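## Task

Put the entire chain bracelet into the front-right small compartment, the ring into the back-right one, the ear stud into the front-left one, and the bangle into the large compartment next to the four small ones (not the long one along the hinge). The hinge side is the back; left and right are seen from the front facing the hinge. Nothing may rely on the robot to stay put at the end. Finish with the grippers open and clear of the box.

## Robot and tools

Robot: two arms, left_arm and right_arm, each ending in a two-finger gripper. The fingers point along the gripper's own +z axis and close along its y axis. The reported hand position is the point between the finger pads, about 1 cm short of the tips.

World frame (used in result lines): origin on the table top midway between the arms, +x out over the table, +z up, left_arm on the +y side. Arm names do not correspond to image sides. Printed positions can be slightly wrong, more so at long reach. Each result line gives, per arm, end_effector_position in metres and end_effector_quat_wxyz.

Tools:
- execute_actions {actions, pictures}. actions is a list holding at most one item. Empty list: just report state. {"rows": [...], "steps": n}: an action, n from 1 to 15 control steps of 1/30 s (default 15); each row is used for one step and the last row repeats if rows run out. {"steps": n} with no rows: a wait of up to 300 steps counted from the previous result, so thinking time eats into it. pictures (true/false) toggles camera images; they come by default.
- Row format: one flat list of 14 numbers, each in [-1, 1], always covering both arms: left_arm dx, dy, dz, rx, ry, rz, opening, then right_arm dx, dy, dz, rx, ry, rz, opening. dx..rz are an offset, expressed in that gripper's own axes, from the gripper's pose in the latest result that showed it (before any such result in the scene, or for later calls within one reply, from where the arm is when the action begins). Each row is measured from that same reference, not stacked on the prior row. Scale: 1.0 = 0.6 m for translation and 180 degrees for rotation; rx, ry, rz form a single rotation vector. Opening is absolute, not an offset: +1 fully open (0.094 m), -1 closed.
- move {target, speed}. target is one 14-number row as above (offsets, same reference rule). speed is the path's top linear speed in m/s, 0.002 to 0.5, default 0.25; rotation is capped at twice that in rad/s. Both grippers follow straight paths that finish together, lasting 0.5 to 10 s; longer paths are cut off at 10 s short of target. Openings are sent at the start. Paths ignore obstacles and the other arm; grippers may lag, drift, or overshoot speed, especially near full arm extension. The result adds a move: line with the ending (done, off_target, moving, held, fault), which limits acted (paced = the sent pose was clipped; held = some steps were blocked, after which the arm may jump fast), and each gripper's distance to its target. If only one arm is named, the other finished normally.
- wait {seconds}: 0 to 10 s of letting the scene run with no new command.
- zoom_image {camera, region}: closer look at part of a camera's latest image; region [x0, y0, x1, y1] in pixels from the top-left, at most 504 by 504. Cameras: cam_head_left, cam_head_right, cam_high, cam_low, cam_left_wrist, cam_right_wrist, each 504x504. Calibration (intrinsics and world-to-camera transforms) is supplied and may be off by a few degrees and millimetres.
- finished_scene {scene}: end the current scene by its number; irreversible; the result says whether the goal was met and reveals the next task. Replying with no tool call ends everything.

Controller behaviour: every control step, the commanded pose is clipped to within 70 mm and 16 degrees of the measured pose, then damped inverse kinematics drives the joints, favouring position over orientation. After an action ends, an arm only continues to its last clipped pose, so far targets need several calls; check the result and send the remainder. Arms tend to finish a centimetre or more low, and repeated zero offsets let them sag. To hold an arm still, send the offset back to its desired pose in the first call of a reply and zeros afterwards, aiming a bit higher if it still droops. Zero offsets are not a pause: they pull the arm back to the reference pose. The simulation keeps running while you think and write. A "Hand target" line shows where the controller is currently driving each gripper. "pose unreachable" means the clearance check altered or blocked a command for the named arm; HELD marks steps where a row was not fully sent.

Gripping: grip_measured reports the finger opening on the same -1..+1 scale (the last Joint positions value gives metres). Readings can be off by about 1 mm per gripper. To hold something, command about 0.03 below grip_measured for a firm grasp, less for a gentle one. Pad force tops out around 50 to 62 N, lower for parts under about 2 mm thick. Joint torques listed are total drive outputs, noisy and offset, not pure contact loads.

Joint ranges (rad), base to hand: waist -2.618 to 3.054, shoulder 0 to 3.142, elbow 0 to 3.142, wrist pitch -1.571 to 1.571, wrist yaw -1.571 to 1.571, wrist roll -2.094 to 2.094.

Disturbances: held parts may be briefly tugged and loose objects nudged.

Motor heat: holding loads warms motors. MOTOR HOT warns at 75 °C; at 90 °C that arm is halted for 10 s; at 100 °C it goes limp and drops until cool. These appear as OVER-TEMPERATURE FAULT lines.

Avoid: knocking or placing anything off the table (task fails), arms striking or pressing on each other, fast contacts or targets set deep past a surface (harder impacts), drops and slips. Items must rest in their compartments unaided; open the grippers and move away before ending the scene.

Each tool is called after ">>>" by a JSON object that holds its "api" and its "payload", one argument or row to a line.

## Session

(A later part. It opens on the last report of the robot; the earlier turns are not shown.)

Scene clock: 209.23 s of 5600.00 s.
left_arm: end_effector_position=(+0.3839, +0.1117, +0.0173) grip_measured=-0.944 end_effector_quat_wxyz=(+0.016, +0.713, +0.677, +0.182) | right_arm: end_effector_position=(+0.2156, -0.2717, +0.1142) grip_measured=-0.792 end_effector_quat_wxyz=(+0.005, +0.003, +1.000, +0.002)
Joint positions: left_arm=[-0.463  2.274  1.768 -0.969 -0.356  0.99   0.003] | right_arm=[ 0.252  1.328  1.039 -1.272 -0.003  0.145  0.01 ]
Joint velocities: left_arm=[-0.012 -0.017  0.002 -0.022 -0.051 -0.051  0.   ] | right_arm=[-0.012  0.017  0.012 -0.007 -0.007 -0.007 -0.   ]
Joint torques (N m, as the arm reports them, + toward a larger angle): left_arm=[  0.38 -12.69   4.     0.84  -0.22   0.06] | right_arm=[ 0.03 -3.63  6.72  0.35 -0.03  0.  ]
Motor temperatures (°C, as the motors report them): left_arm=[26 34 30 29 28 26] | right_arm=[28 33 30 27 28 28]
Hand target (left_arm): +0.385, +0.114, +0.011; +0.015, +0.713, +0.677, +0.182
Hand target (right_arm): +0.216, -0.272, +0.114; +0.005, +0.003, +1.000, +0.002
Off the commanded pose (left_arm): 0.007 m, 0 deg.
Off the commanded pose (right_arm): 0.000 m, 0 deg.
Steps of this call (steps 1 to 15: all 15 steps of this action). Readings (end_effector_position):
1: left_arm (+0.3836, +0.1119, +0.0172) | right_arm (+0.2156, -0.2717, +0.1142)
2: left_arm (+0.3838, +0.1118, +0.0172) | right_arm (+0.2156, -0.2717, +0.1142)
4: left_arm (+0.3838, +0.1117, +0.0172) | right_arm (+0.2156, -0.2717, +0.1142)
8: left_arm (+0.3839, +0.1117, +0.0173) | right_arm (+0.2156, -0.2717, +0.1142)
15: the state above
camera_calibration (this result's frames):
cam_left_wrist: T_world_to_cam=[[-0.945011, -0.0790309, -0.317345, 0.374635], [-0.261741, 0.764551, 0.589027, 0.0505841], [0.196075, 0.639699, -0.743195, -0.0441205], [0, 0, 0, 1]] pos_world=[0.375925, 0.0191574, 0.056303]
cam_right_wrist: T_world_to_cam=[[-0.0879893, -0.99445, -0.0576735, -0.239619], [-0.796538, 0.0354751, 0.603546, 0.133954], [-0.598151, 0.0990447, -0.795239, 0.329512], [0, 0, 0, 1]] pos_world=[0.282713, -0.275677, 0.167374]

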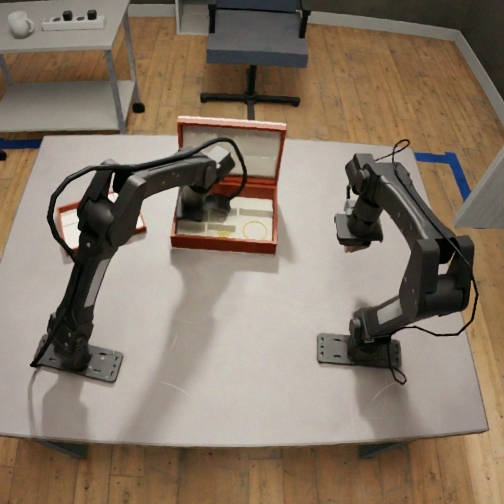

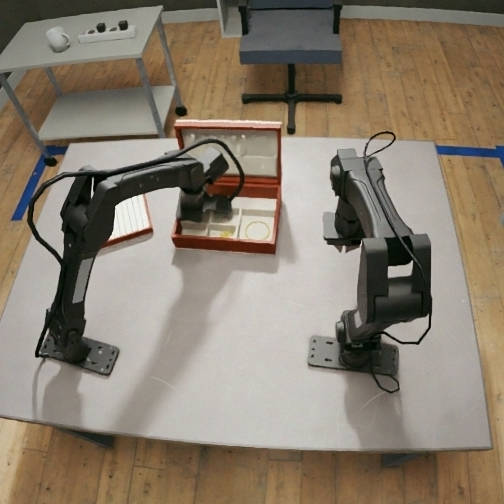

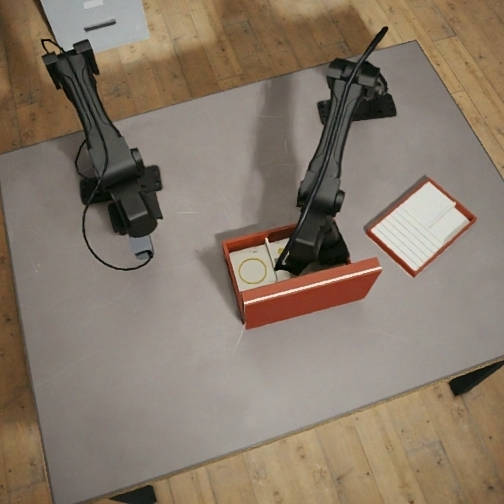

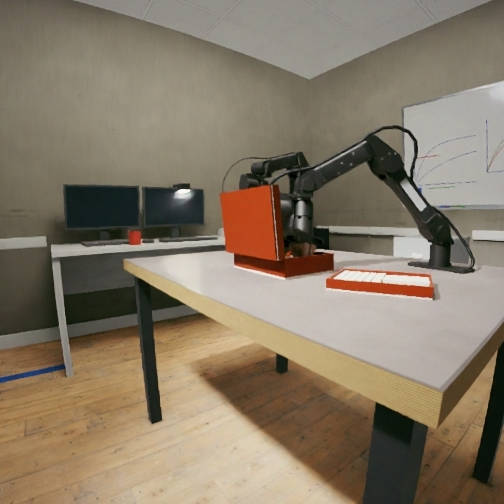

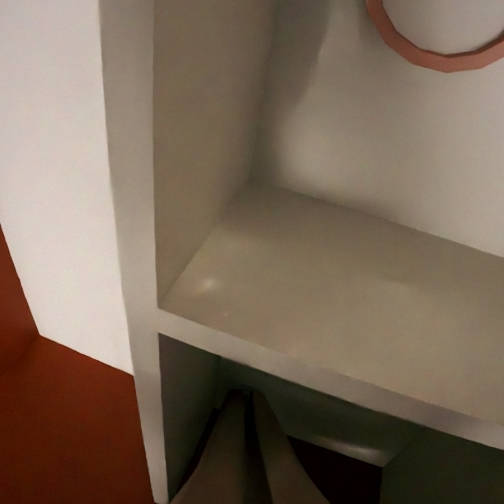

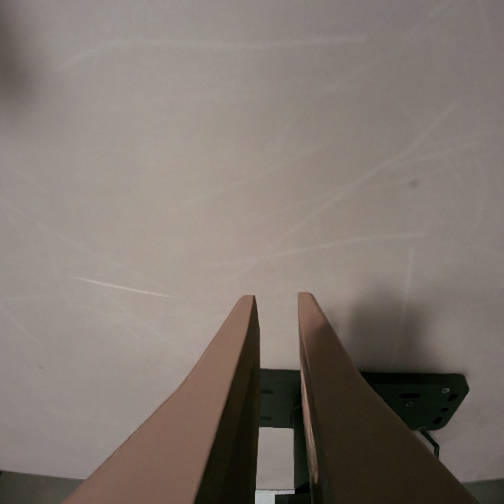

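Possibly lightly on the clutch; tighten a little and lift.

>>> {"api": "execute_actions", "payload": {
  "actions": [
    {"rows":[[0,0,0.01,0,0,0,-0.975,0,0,0,0,0,0,-0.79]],"steps":8}
  ],
  "pictures": false
}}

>>> {"api": "move", "payload": {
  "target": [0,0,-0.1,0,0,0,-0.975,0,0,0,0,0,0,-0.79],
  "speed": 0.07
}}

Scene clock: 216.97 s of 5600.00 s.
left_arm: end_effector_position=(+0.3841, +0.1119, +0.0173) grip_measured=-0.967 end_effector_quat_wxyz=(+0.016, +0.713, +0.677, +0.183) | right_arm: end_effector_position=(+0.2156, -0.2717, +0.1142) grip_measured=-0.792 end_effector_quat_wxyz=(+0.005, +0.003, +1.000, +0.002)
Joint positions: left_arm=[-0.463  2.274  1.768 -0.969 -0.357  0.99   0.002] | right_arm=[ 0.252  1.328  1.039 -1.272 -0.003  0.145  0.01 ]
Joint velocities: left_arm=[-0.007  0.002  0.002 -0.007 -0.051  0.007  0.001] | right_arm=[-0.017 -0.017 -0.017 -0.051 -0.051 -0.051  0.001]
Joint torques (N m, as the arm reports them, + toward a larger angle): left_arm=[  0.34 -12.82   4.14   0.82  -0.22   0.05] | right_arm=[-0.11 -3.63  6.82  0.39 -0.04  0.03]
Motor temperatures (°C, as the motors report them): left_arm=[26 34 30 29 28 26] | right_arm=[28 33 30 27 28 28]
Hand target (left_arm): +0.386, +0.113, +0.012; +0.016, +0.713, +0.677, +0.182
Hand target (right_arm): +0.216, -0.272, +0.114; +0.005, +0.003, +1.000, +0.002
Off the commanded pose (left_arm): 0.006 m, 0 deg.
Off the commanded pose (right_arm): 0.000 m, 0 deg.
Steps of this call (steps 1 to 90: nothing new was sent; then 4.47 s passed at rest; steps 91 to 98: all 8 steps of this action). Readings (end_effector_position):
91: left_arm (+0.3840, +0.1118, +0.0173) | right_arm (+0.2156, -0.2717, +0.1142)
92: left_arm (+0.3840, +0.1118, +0.0173) | right_arm (+0.2156, -0.2717, +0.1142)
94: left_arm (+0.3841, +0.1119, +0.0173) | right_arm (+0.2156, -0.2717, +0.1142)
98: the state above

Scene clock: 218.60 s of 5600.00 s.
left_arm: end_effector_position=(+0.3650, +0.1050, +0.0542) grip_measured=-0.968 end_effector_quat_wxyz=(-0.004, +0.716, +0.674, +0.182) | right_arm: end_effector_position=(+0.2156, -0.2717, +0.1142) grip_measured=-0.792 end_effector_quat_wxyz=(+0.005, +0.003, +1.000, +0.002)
Joint positions: left_arm=[-0.504  2.241  1.863 -1.153 -0.364  0.949  0.002] | right_arm=[ 0.252  1.328  1.039 -1.272 -0.003  0.145  0.01 ]
Joint velocities: left_arm=[-0.007 -0.012  0.017 -0.037 -0.037 -0.081 -0.   ] | right_arm=[-0.012  0.007  0.002  0.022 -0.037 -0.051 -0.   ]
Joint torques (N m, as the arm reports them, + toward a larger angle): left_arm=[ -0.58 -15.39   6.94   0.32  -0.22  -0.1 ] | right_arm=[-0.05 -3.64  6.88  0.39  0.    0.04]
Motor temperatures (°C, as the motors report them): left_arm=[26 35 30 29 28 26] | right_arm=[28 33 30 27 28 28]
Hand target (left_arm): +0.367, +0.098, +0.073; +0.016, +0.713, +0.677, +0.183
Hand target (right_arm): +0.216, -0.272, +0.114; +0.005, +0.003, +1.000, +0.002
Off the commanded pose (left_arm): 0.020 m, 2 deg.
Off the commanded pose (right_arm): 0.000 m, 0 deg.
move: off_target (left_arm)
camera_calibration (this result's frames):
cam_left_wrist: T_world_to_cam=[[-0.95391, -0.068085, -0.292267, 0.368608], [-0.242788, 0.747518, 0.618281, 0.0223234], [0.176379, 0.660743, -0.729595, -0.00439954], [0, 0, 0, 1]] pos_world=[0.357815, 0.0113166, 0.0907199]
cam_right_wrist: T_world_to_cam=[[-0.0879893, -0.99445, -0.0576735, -0.239619], [-0.796538, 0.0354751, 0.603546, 0.133954], [-0.598151, 0.0990447, -0.795239, 0.329512], [0, 0, 0, 1]] pos_world=[0.282713, -0.275677, 0.167374]

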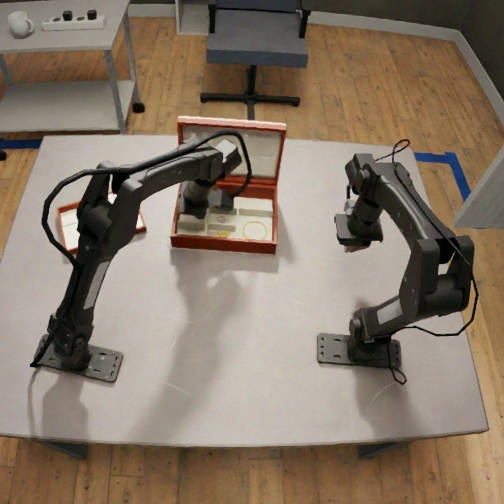

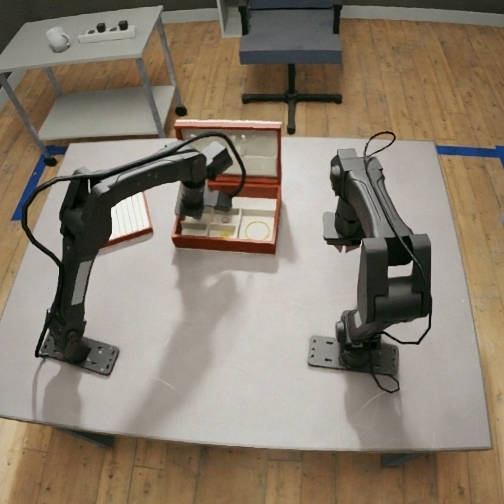

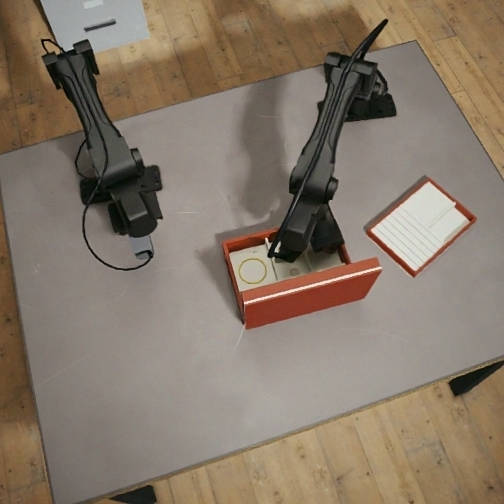

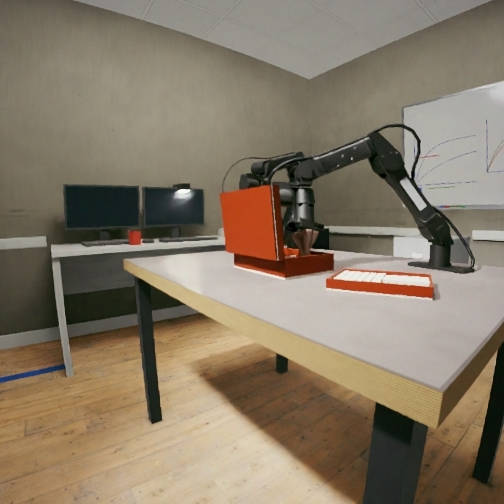

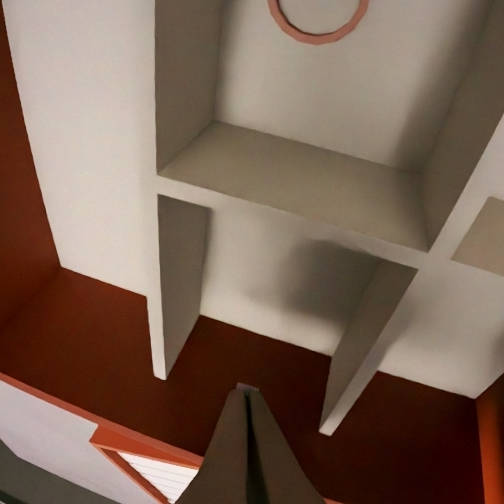

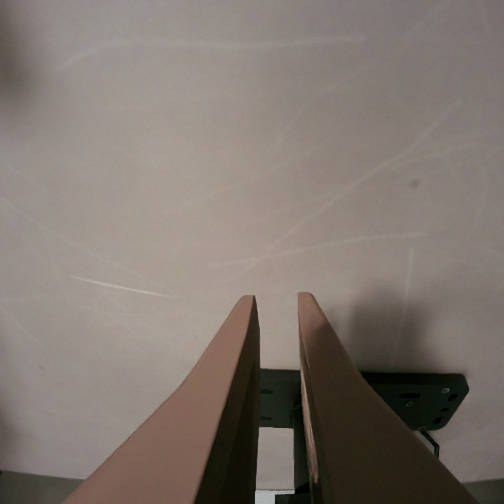

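>>> {"api": "move", "payload": {
  "target": [-0.014,-0.063,-0.06,0.07,0,0,-0.975,0,0,0,0,0,0,-0.79],
  "speed": 0.08
}}

Scene clock: 224.73 s of 5600.00 s.
left_arm: end_effector_position=(+0.3195, +0.0971, +0.0707) grip_measured=-0.968 end_effector_quat_wxyz=(-0.088, +0.712, +0.688, +0.109) | right_arm: end_effector_position=(+0.2156, -0.2717, +0.1142) grip_measured=-0.792 end_effector_quat_wxyz=(+0.005, +0.003, +1.000, +0.002)
Joint positions: left_arm=[-0.534  2.315  2.069 -1.485 -0.232  0.865  0.002] | right_arm=[ 0.252  1.328  1.039 -1.272 -0.003  0.145  0.01 ]
Joint velocities: left_arm=[ 0.002  0.002 -0.012 -0.066 -0.007  0.022 -0.   ] | right_arm=[ 0.002 -0.002  0.002 -0.022  0.051  0.007 -0.   ]
Joint torques (N m, as the arm reports them, + toward a larger angle): left_arm=[ -0.66 -12.89   6.8   -0.07  -0.08  -0.09] | right_arm=[-0.12 -3.65  6.84  0.36  0.04 -0.01]
Motor temperatures (°C, as the motors report them): left_arm=[26 35 30 28 28 26] | right_arm=[28 33 30 27 28 28]
Hand target (left_arm): +0.319, +0.091, +0.076; -0.082, +0.712, +0.690, +0.107
Hand target (right_arm): +0.216, -0.272, +0.114; +0.005, +0.003, +1.000, +0.002
Off the commanded pose (left_arm): 0.008 m, 1 deg.
Off the commanded pose (right_arm): 0.000 m, 0 deg.
After step 90, 1.27 s passed at rest.
move: done
camera_calibration (this result's frames):
cam_left_wrist: T_world_to_cam=[[-0.989043, -0.121546, -0.0837919, 0.331205], [-0.146121, 0.725043, 0.673024, -0.025614], [-0.021051, 0.677894, -0.734859, 0.082618], [0, 0, 0, 1]] pos_world=[0.325572, 0.0028218, 0.105704]
cam_right_wrist: T_world_to_cam=[[-0.0879893, -0.99445, -0.0576735, -0.239619], [-0.796538, 0.0354751, 0.603546, 0.133954], [-0.598151, 0.0990447, -0.795239, 0.329512], [0, 0, 0, 1]] pos_world=[0.282713, -0.275677, 0.167374]

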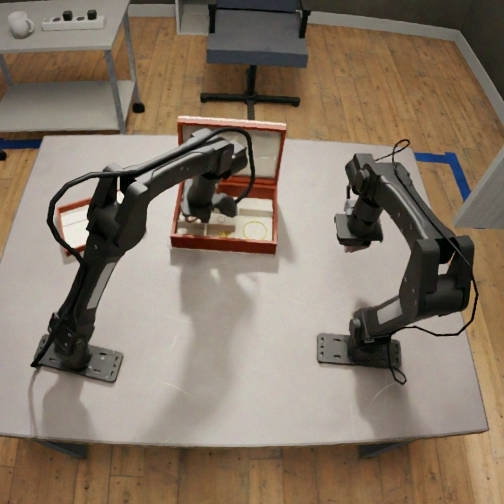

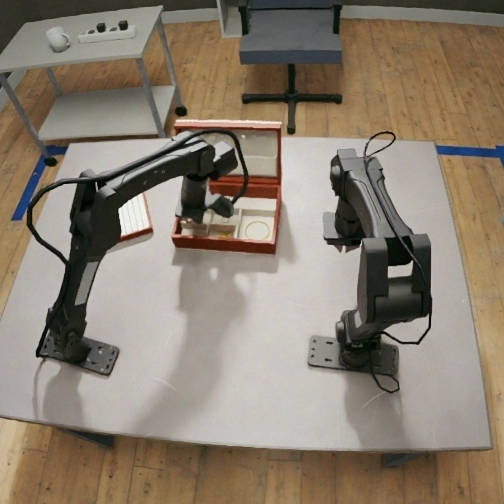

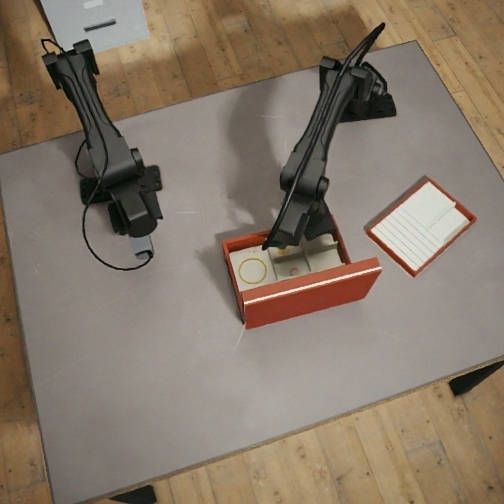

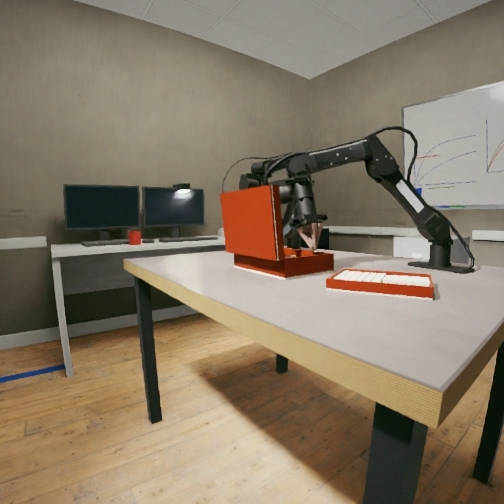

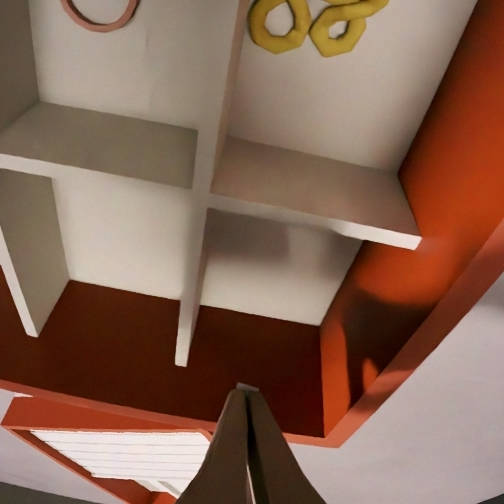

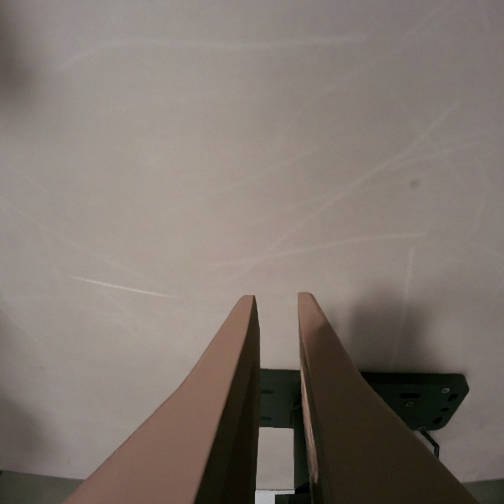

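>>> {"api": "move", "payload": {
  "target": [-0.015,0,0.078,0,-0.04,0,-0.975,0,0,0,0,0,0,-0.79],
  "speed": 0.07
}}

>>> {"api": "execute_actions", "payload": {
  "actions": [
    {"rows":[[0,0,0,0,0,0,-0.75,0,0,0,0,0,0,-0.79]],"steps":12}
  ],
  "pictures": false
}}

>>> {"api": "move", "payload": {
  "target": [0.02,0,-0.13,0,-0.05,0,-0.75,0,0,0,0,0,0,-0.79],
  "speed": 0.15
}}

>>> {"api": "move", "payload": {
  "target": [0.25,-0.28,-0.04,0,0,0,-0.75,0,0,0,0,0,0,-0.79]
}}

>>> {"api": "zoom_image", "payload": {
  "camera": "cam_high",
  "region": [210,200,390,330]
}}

>>> {"api": "zoom_image", "payload": {
  "camera": "cam_head_left",
  "region": [160,170,290,260]
}}

Scene clock: 233.90 s of 5600.00 s.
left_arm: end_effector_position=(+0.3177, +0.1021, +0.0187) grip_measured=-0.968 end_effector_quat_wxyz=(-0.060, +0.718, +0.690, +0.069) | right_arm: end_effector_position=(+0.2156, -0.2717, +0.1142) grip_measured=-0.792 end_effector_quat_wxyz=(+0.005, +0.003, +1.000, +0.002)
Joint positions: left_arm=[-0.494  2.265  1.795 -1.203 -0.151  0.922  0.002] | right_arm=[ 0.252  1.328  1.039 -1.272 -0.003  0.145  0.01 ]
Joint velocities: left_arm=[-0.007  0.007 -0.012 -0.081 -0.022 -0.081 -0.001] | right_arm=[ 0.007 -0.002  0.012 -0.037 -0.022  0.095  0.001]
Joint torques (N m, as the arm reports them, + toward a larger angle): left_arm=[  0.65 -15.32   3.19   0.51   0.02   0.08] | right_arm=[ 0.02 -3.71  6.66  0.38 -0.06  0.01]
Motor temperatures (°C, as the motors report them): left_arm=[26 35 30 28 28 26] | right_arm=[28 33 31 27 28 28]
Hand target (left_arm): +0.321, +0.102, +0.023; -0.044, +0.717, +0.692, +0.064
Hand target (right_arm): +0.216, -0.272, +0.114; +0.005, +0.003, +1.000, +0.002
Off the commanded pose (left_arm): 0.006 m, 2 deg.
Off the commanded pose (right_arm): 0.000 m, 0 deg.
After step 90, 4.77 s passed at rest.
move: done
camera_calibration (this result's frames):
cam_left_wrist: T_world_to_cam=[[-0.990899, -0.124482, -0.0512272, 0.325992], [-0.130046, 0.786993, 0.603101, -0.00466647], [-0.03476, 0.604274, -0.796018, 0.0540626], [0, 0, 0, 1]] pos_world=[0.324297, 0.0115842, 0.0625488]
cam_right_wrist: T_world_to_cam=[[-0.0879893, -0.99445, -0.0576735, -0.239619], [-0.796538, 0.0354751, 0.603546, 0.133954], [-0.598151, 0.0990447, -0.795239, 0.329512], [0, 0, 0, 1]] pos_world=[0.282713, -0.275677, 0.167374]

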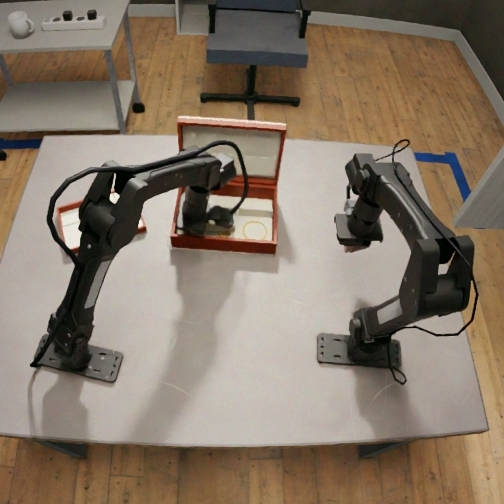

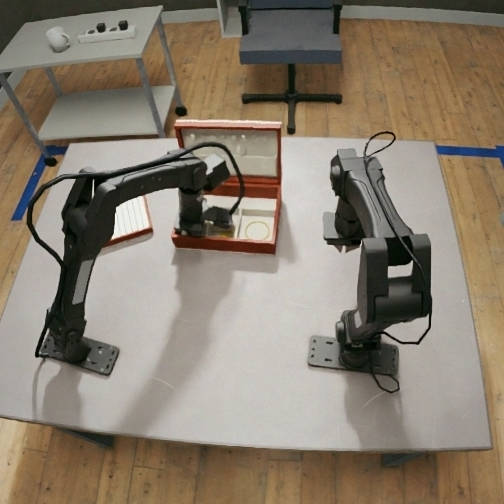

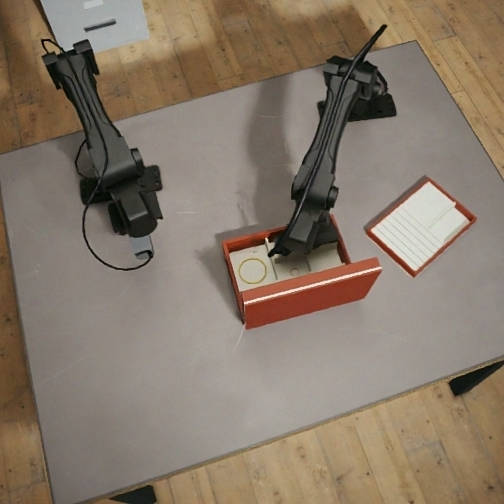

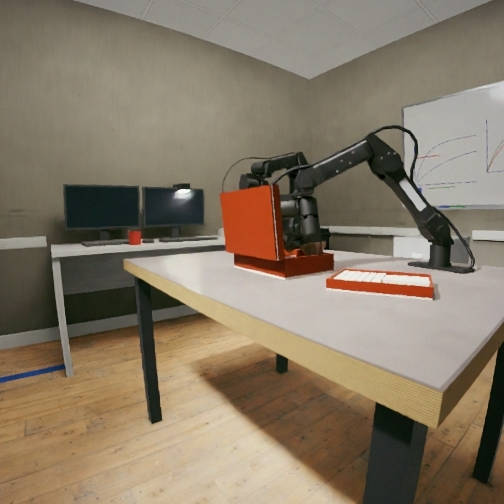

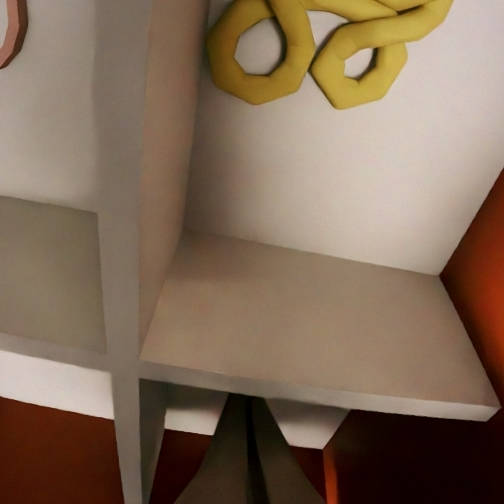

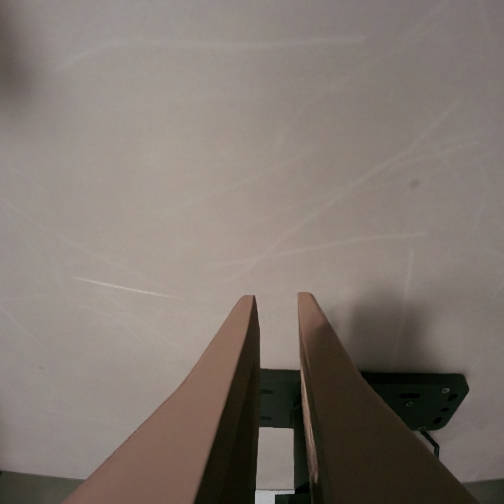

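Scene clock: 234.30 s of 5600.00 s.
left_arm: end_effector_position=(+0.3177, +0.1021, +0.0187) grip_measured=-0.753 end_effector_quat_wxyz=(-0.060, +0.718, +0.690, +0.069) | right_arm: end_effector_position=(+0.2156, -0.2717, +0.1142) grip_measured=-0.792 end_effector_quat_wxyz=(+0.005, +0.003, +1.000, +0.002)
Joint positions: left_arm=[-0.494  2.265  1.795 -1.203 -0.151  0.922  0.012] | right_arm=[ 0.252  1.328  1.039 -1.272 -0.003  0.145  0.01 ]
Joint velocities: left_arm=[ 0.002 -0.002  0.012 -0.022 -0.037 -0.051  0.   ] | right_arm=[ 0.017 -0.007  0.002 -0.037 -0.066  0.037 -0.001]
Joint torques (N m, as the arm reports them, + toward a larger angle): left_arm=[ -0.02 -13.07   4.52   0.23  -0.11  -0.01] | right_arm=[-0.08 -3.78  6.85  0.41 -0.02  0.01]
Motor temperatures (°C, as the motors report them): left_arm=[26 35 30 28 28 26] | right_arm=[28 33 31 27 28 28]
Hand target (left_arm): +0.318, +0.102, +0.019; -0.060, +0.718, +0.690, +0.069
Hand target (right_arm): +0.216, -0.272, +0.114; +0.005, +0.003, +1.000, +0.002
Off the commanded pose (left_arm): 0.000 m, 0 deg.
Off the commanded pose (right_arm): 0.000 m, 0 deg.
Steps of this call (steps 1 to 12: all 12 steps of this action). Readings (end_effector_position):
1: left_arm (+0.3177, +0.1021, +0.0187) | right_arm (+0.2156, -0.2717, +0.1142)
2: left_arm (+0.3177, +0.1021, +0.0187) | right_arm (+0.2156, -0.2717, +0.1142)
4: left_arm (+0.3177, +0.1021, +0.0187) | right_arm (+0.2156, -0.2717, +0.1142)
8: left_arm (+0.3177, +0.1021, +0.0187) | right_arm (+0.2156, -0.2717, +0.1142)
12: the state above

Scene clock: 235.67 s of 5600.00 s.
left_arm: end_effector_position=(+0.3145, +0.1006, +0.0847) grip_measured=-0.753 end_effector_quat_wxyz=(-0.018, +0.720, +0.694, +0.016) | right_arm: end_effector_position=(+0.2156, -0.2717, +0.1142) grip_measured=-0.792 end_effector_quat_wxyz=(+0.005, +0.003, +1.000, +0.002)
Joint positions: left_arm=[-0.452  2.145  1.876 -1.331 -0.038  0.969  0.012] | right_arm=[ 0.252  1.328  1.039 -1.272 -0.003  0.145  0.01 ]
Joint velocities: left_arm=[-0.007 -0.007  0.002  0.022  0.037  0.022 -0.001] | right_arm=[ 0.002 -0.002  0.007  0.022  0.022 -0.037 -0.   ]
Joint torques (N m, as the arm reports them, + toward a larger angle): left_arm=[  0.47 -13.38   6.69   0.18   0.06   0.07] | right_arm=[ 0.22 -3.76  6.87  0.35  0.02 -0.03]
Motor temperatures (°C, as the motors report them): left_arm=[26 35 30 28 28 26] | right_arm=[28 33 31 27 28 28]
Hand target (left_arm): +0.317, +0.099, +0.097; -0.005, +0.721, +0.693, +0.012
Hand target (right_arm): +0.216, -0.272, +0.114; +0.005, +0.003, +1.000, +0.002
Off the commanded pose (left_arm): 0.013 m, 1 deg.
Off the commanded pose (right_arm): 0.000 m, 0 deg.
move: off_target (left_arm)
camera_calibration (this result's frames):
cam_left_wrist: T_world_to_cam=[[-0.991262, -0.130767, -0.0173331, 0.323839], [-0.122181, 0.860656, 0.49431, -0.0443549], [-0.0497216, 0.492108, -0.869113, 0.129532], [0, 0, 0, 1]] pos_world=[0.322031, 0.016778, 0.140116]
cam_right_wrist: T_world_to_cam=[[-0.0879893, -0.99445, -0.0576735, -0.239619], [-0.796538, 0.0354751, 0.603546, 0.133954], [-0.598151, 0.0990447, -0.795239, 0.329512], [0, 0, 0, 1]] pos_world=[0.282713, -0.275677, 0.167374]

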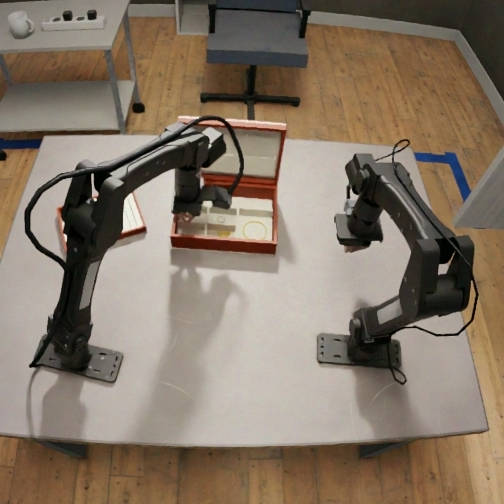

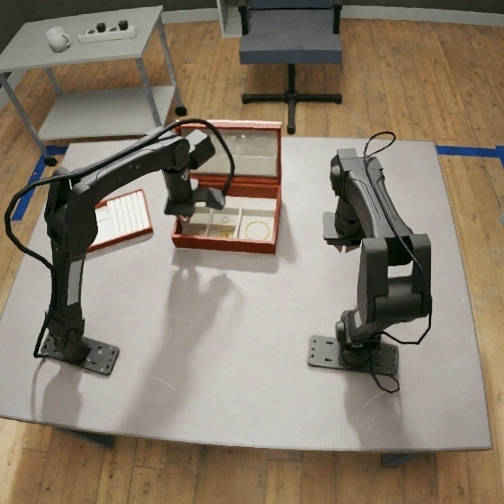

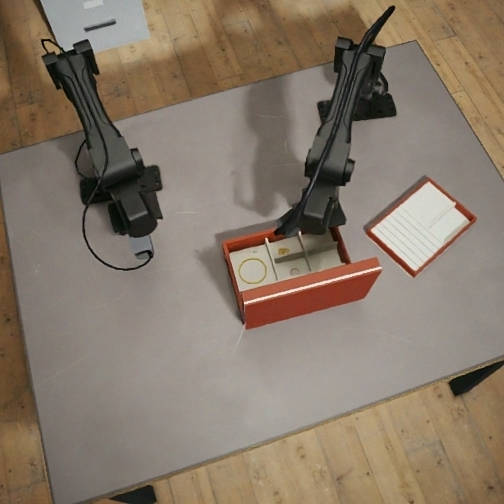

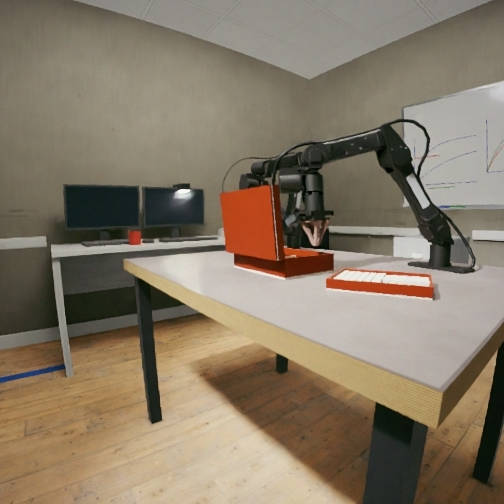

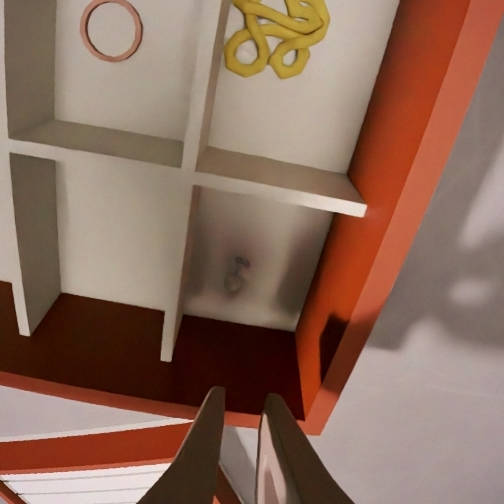

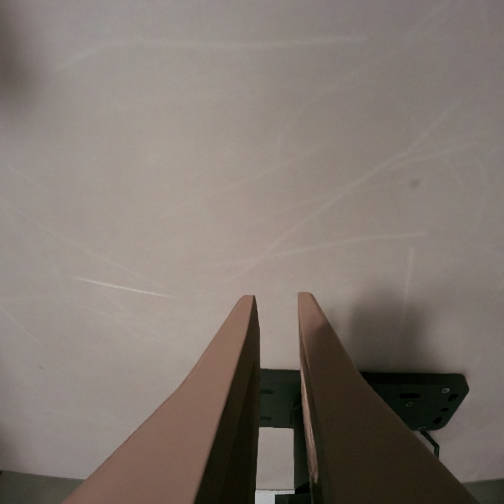

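Scene clock: 237.07 s of 5600.00 s.
left_arm: end_effector_position=(+0.1595, +0.2491, +0.1179) grip_measured=-0.753 end_effector_quat_wxyz=(-0.008, +0.719, +0.694, +0.019) | right_arm: end_effector_position=(+0.2156, -0.2717, +0.1142) grip_measured=-0.792 end_effector_quat_wxyz=(+0.005, +0.003, +1.000, +0.002)
Joint positions: left_arm=[-0.318  1.291  1.027 -1.311 -0.04   1.102  0.012] | right_arm=[ 0.252  1.328  1.039 -1.272 -0.003  0.145  0.01 ]
Joint velocities: left_arm=[-0.007 -0.012  0.002  0.051  0.037  0.007 -0.001] | right_arm=[-0.017 -0.022 -0.002  0.007  0.007 -0.022 -0.001]
Joint torques (N m, as the arm reports them, + toward a larger angle): left_arm=[ 0.7  -5.02  3.62  0.24 -0.04  0.1 ] | right_arm=[-0.02 -3.62  6.89  0.39 -0.06  0.  ]
Motor temperatures (°C, as the motors report them): left_arm=[26 35 30 28 28 26] | right_arm=[28 33 31 27 28 28]
Hand target (left_arm): +0.152, +0.255, +0.117; -0.018, +0.720, +0.694, +0.016
Hand target (right_arm): +0.216, -0.272, +0.114; +0.005, +0.003, +1.000, +0.002
Off the commanded pose (left_arm): 0.010 m, 1 deg.
Off the commanded pose (right_arm): 0.000 m, 0 deg.
move: done
camera_calibration (this result's frames):
cam_left_wrist: T_world_to_cam=[[-0.990586, -0.132981, -0.0324875, 0.192447], [-0.13203, 0.865426, 0.483328, -0.205799], [-0.0361579, 0.483067, -0.874836, 0.0783688], [0, 0, 0, 1]] pos_world=[0.166297, 0.165839, 0.174281]
cam_right_wrist: T_world_to_cam=[[-0.0879893, -0.99445, -0.0576735, -0.239619], [-0.796538, 0.0354751, 0.603546, 0.133954], [-0.598151, 0.0990447, -0.795239, 0.329512], [0, 0, 0, 1]] pos_world=[0.282713, -0.275677, 0.167374]

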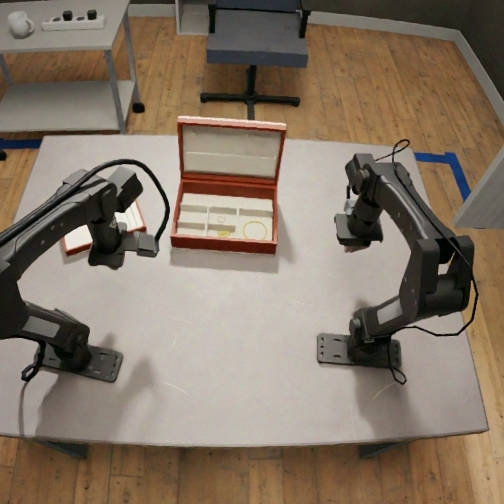

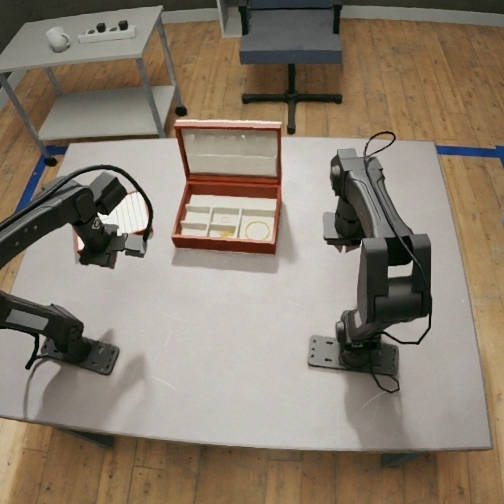

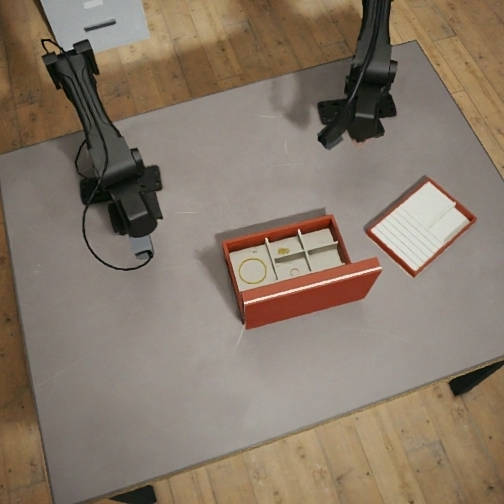

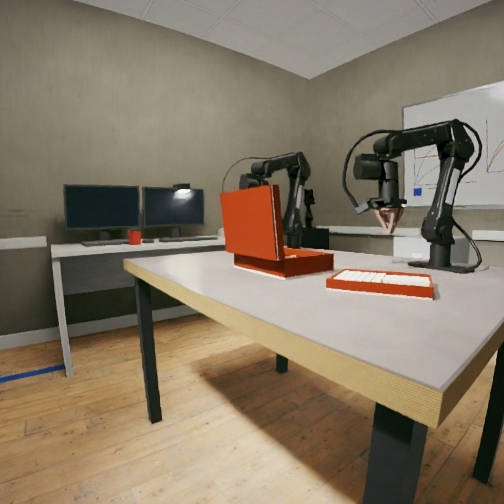

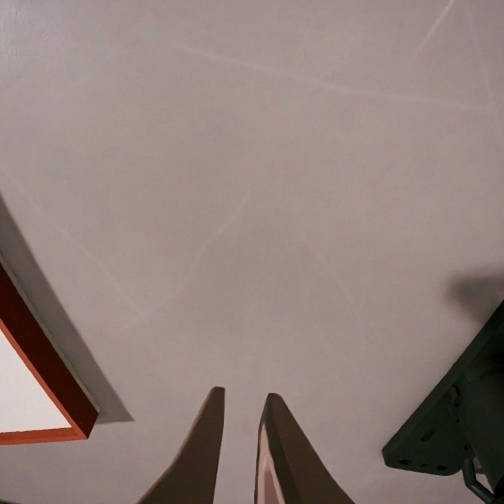

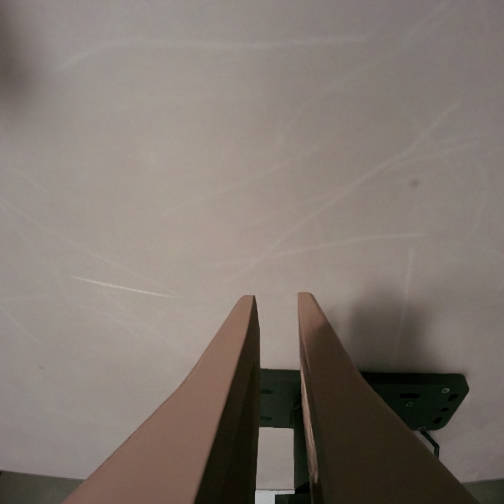

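Region (210, 200, 390, 330) of cam_high's 504x504 image, scaled by 2.800, with more detail than that image has.

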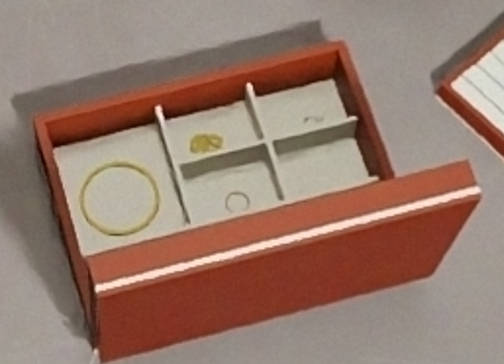

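Region (160, 170, 290, 260) of cam_head_left's 504x504 image, scaled by 3.877, with more detail than that image has; it fills the top 349 rows of this view, and the rest is white.

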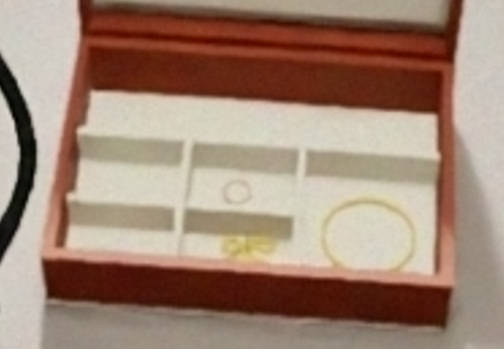

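>>> {"api": "finished_scene", "payload": {
  "scene": 2
}}

The scene is finished: the task was done.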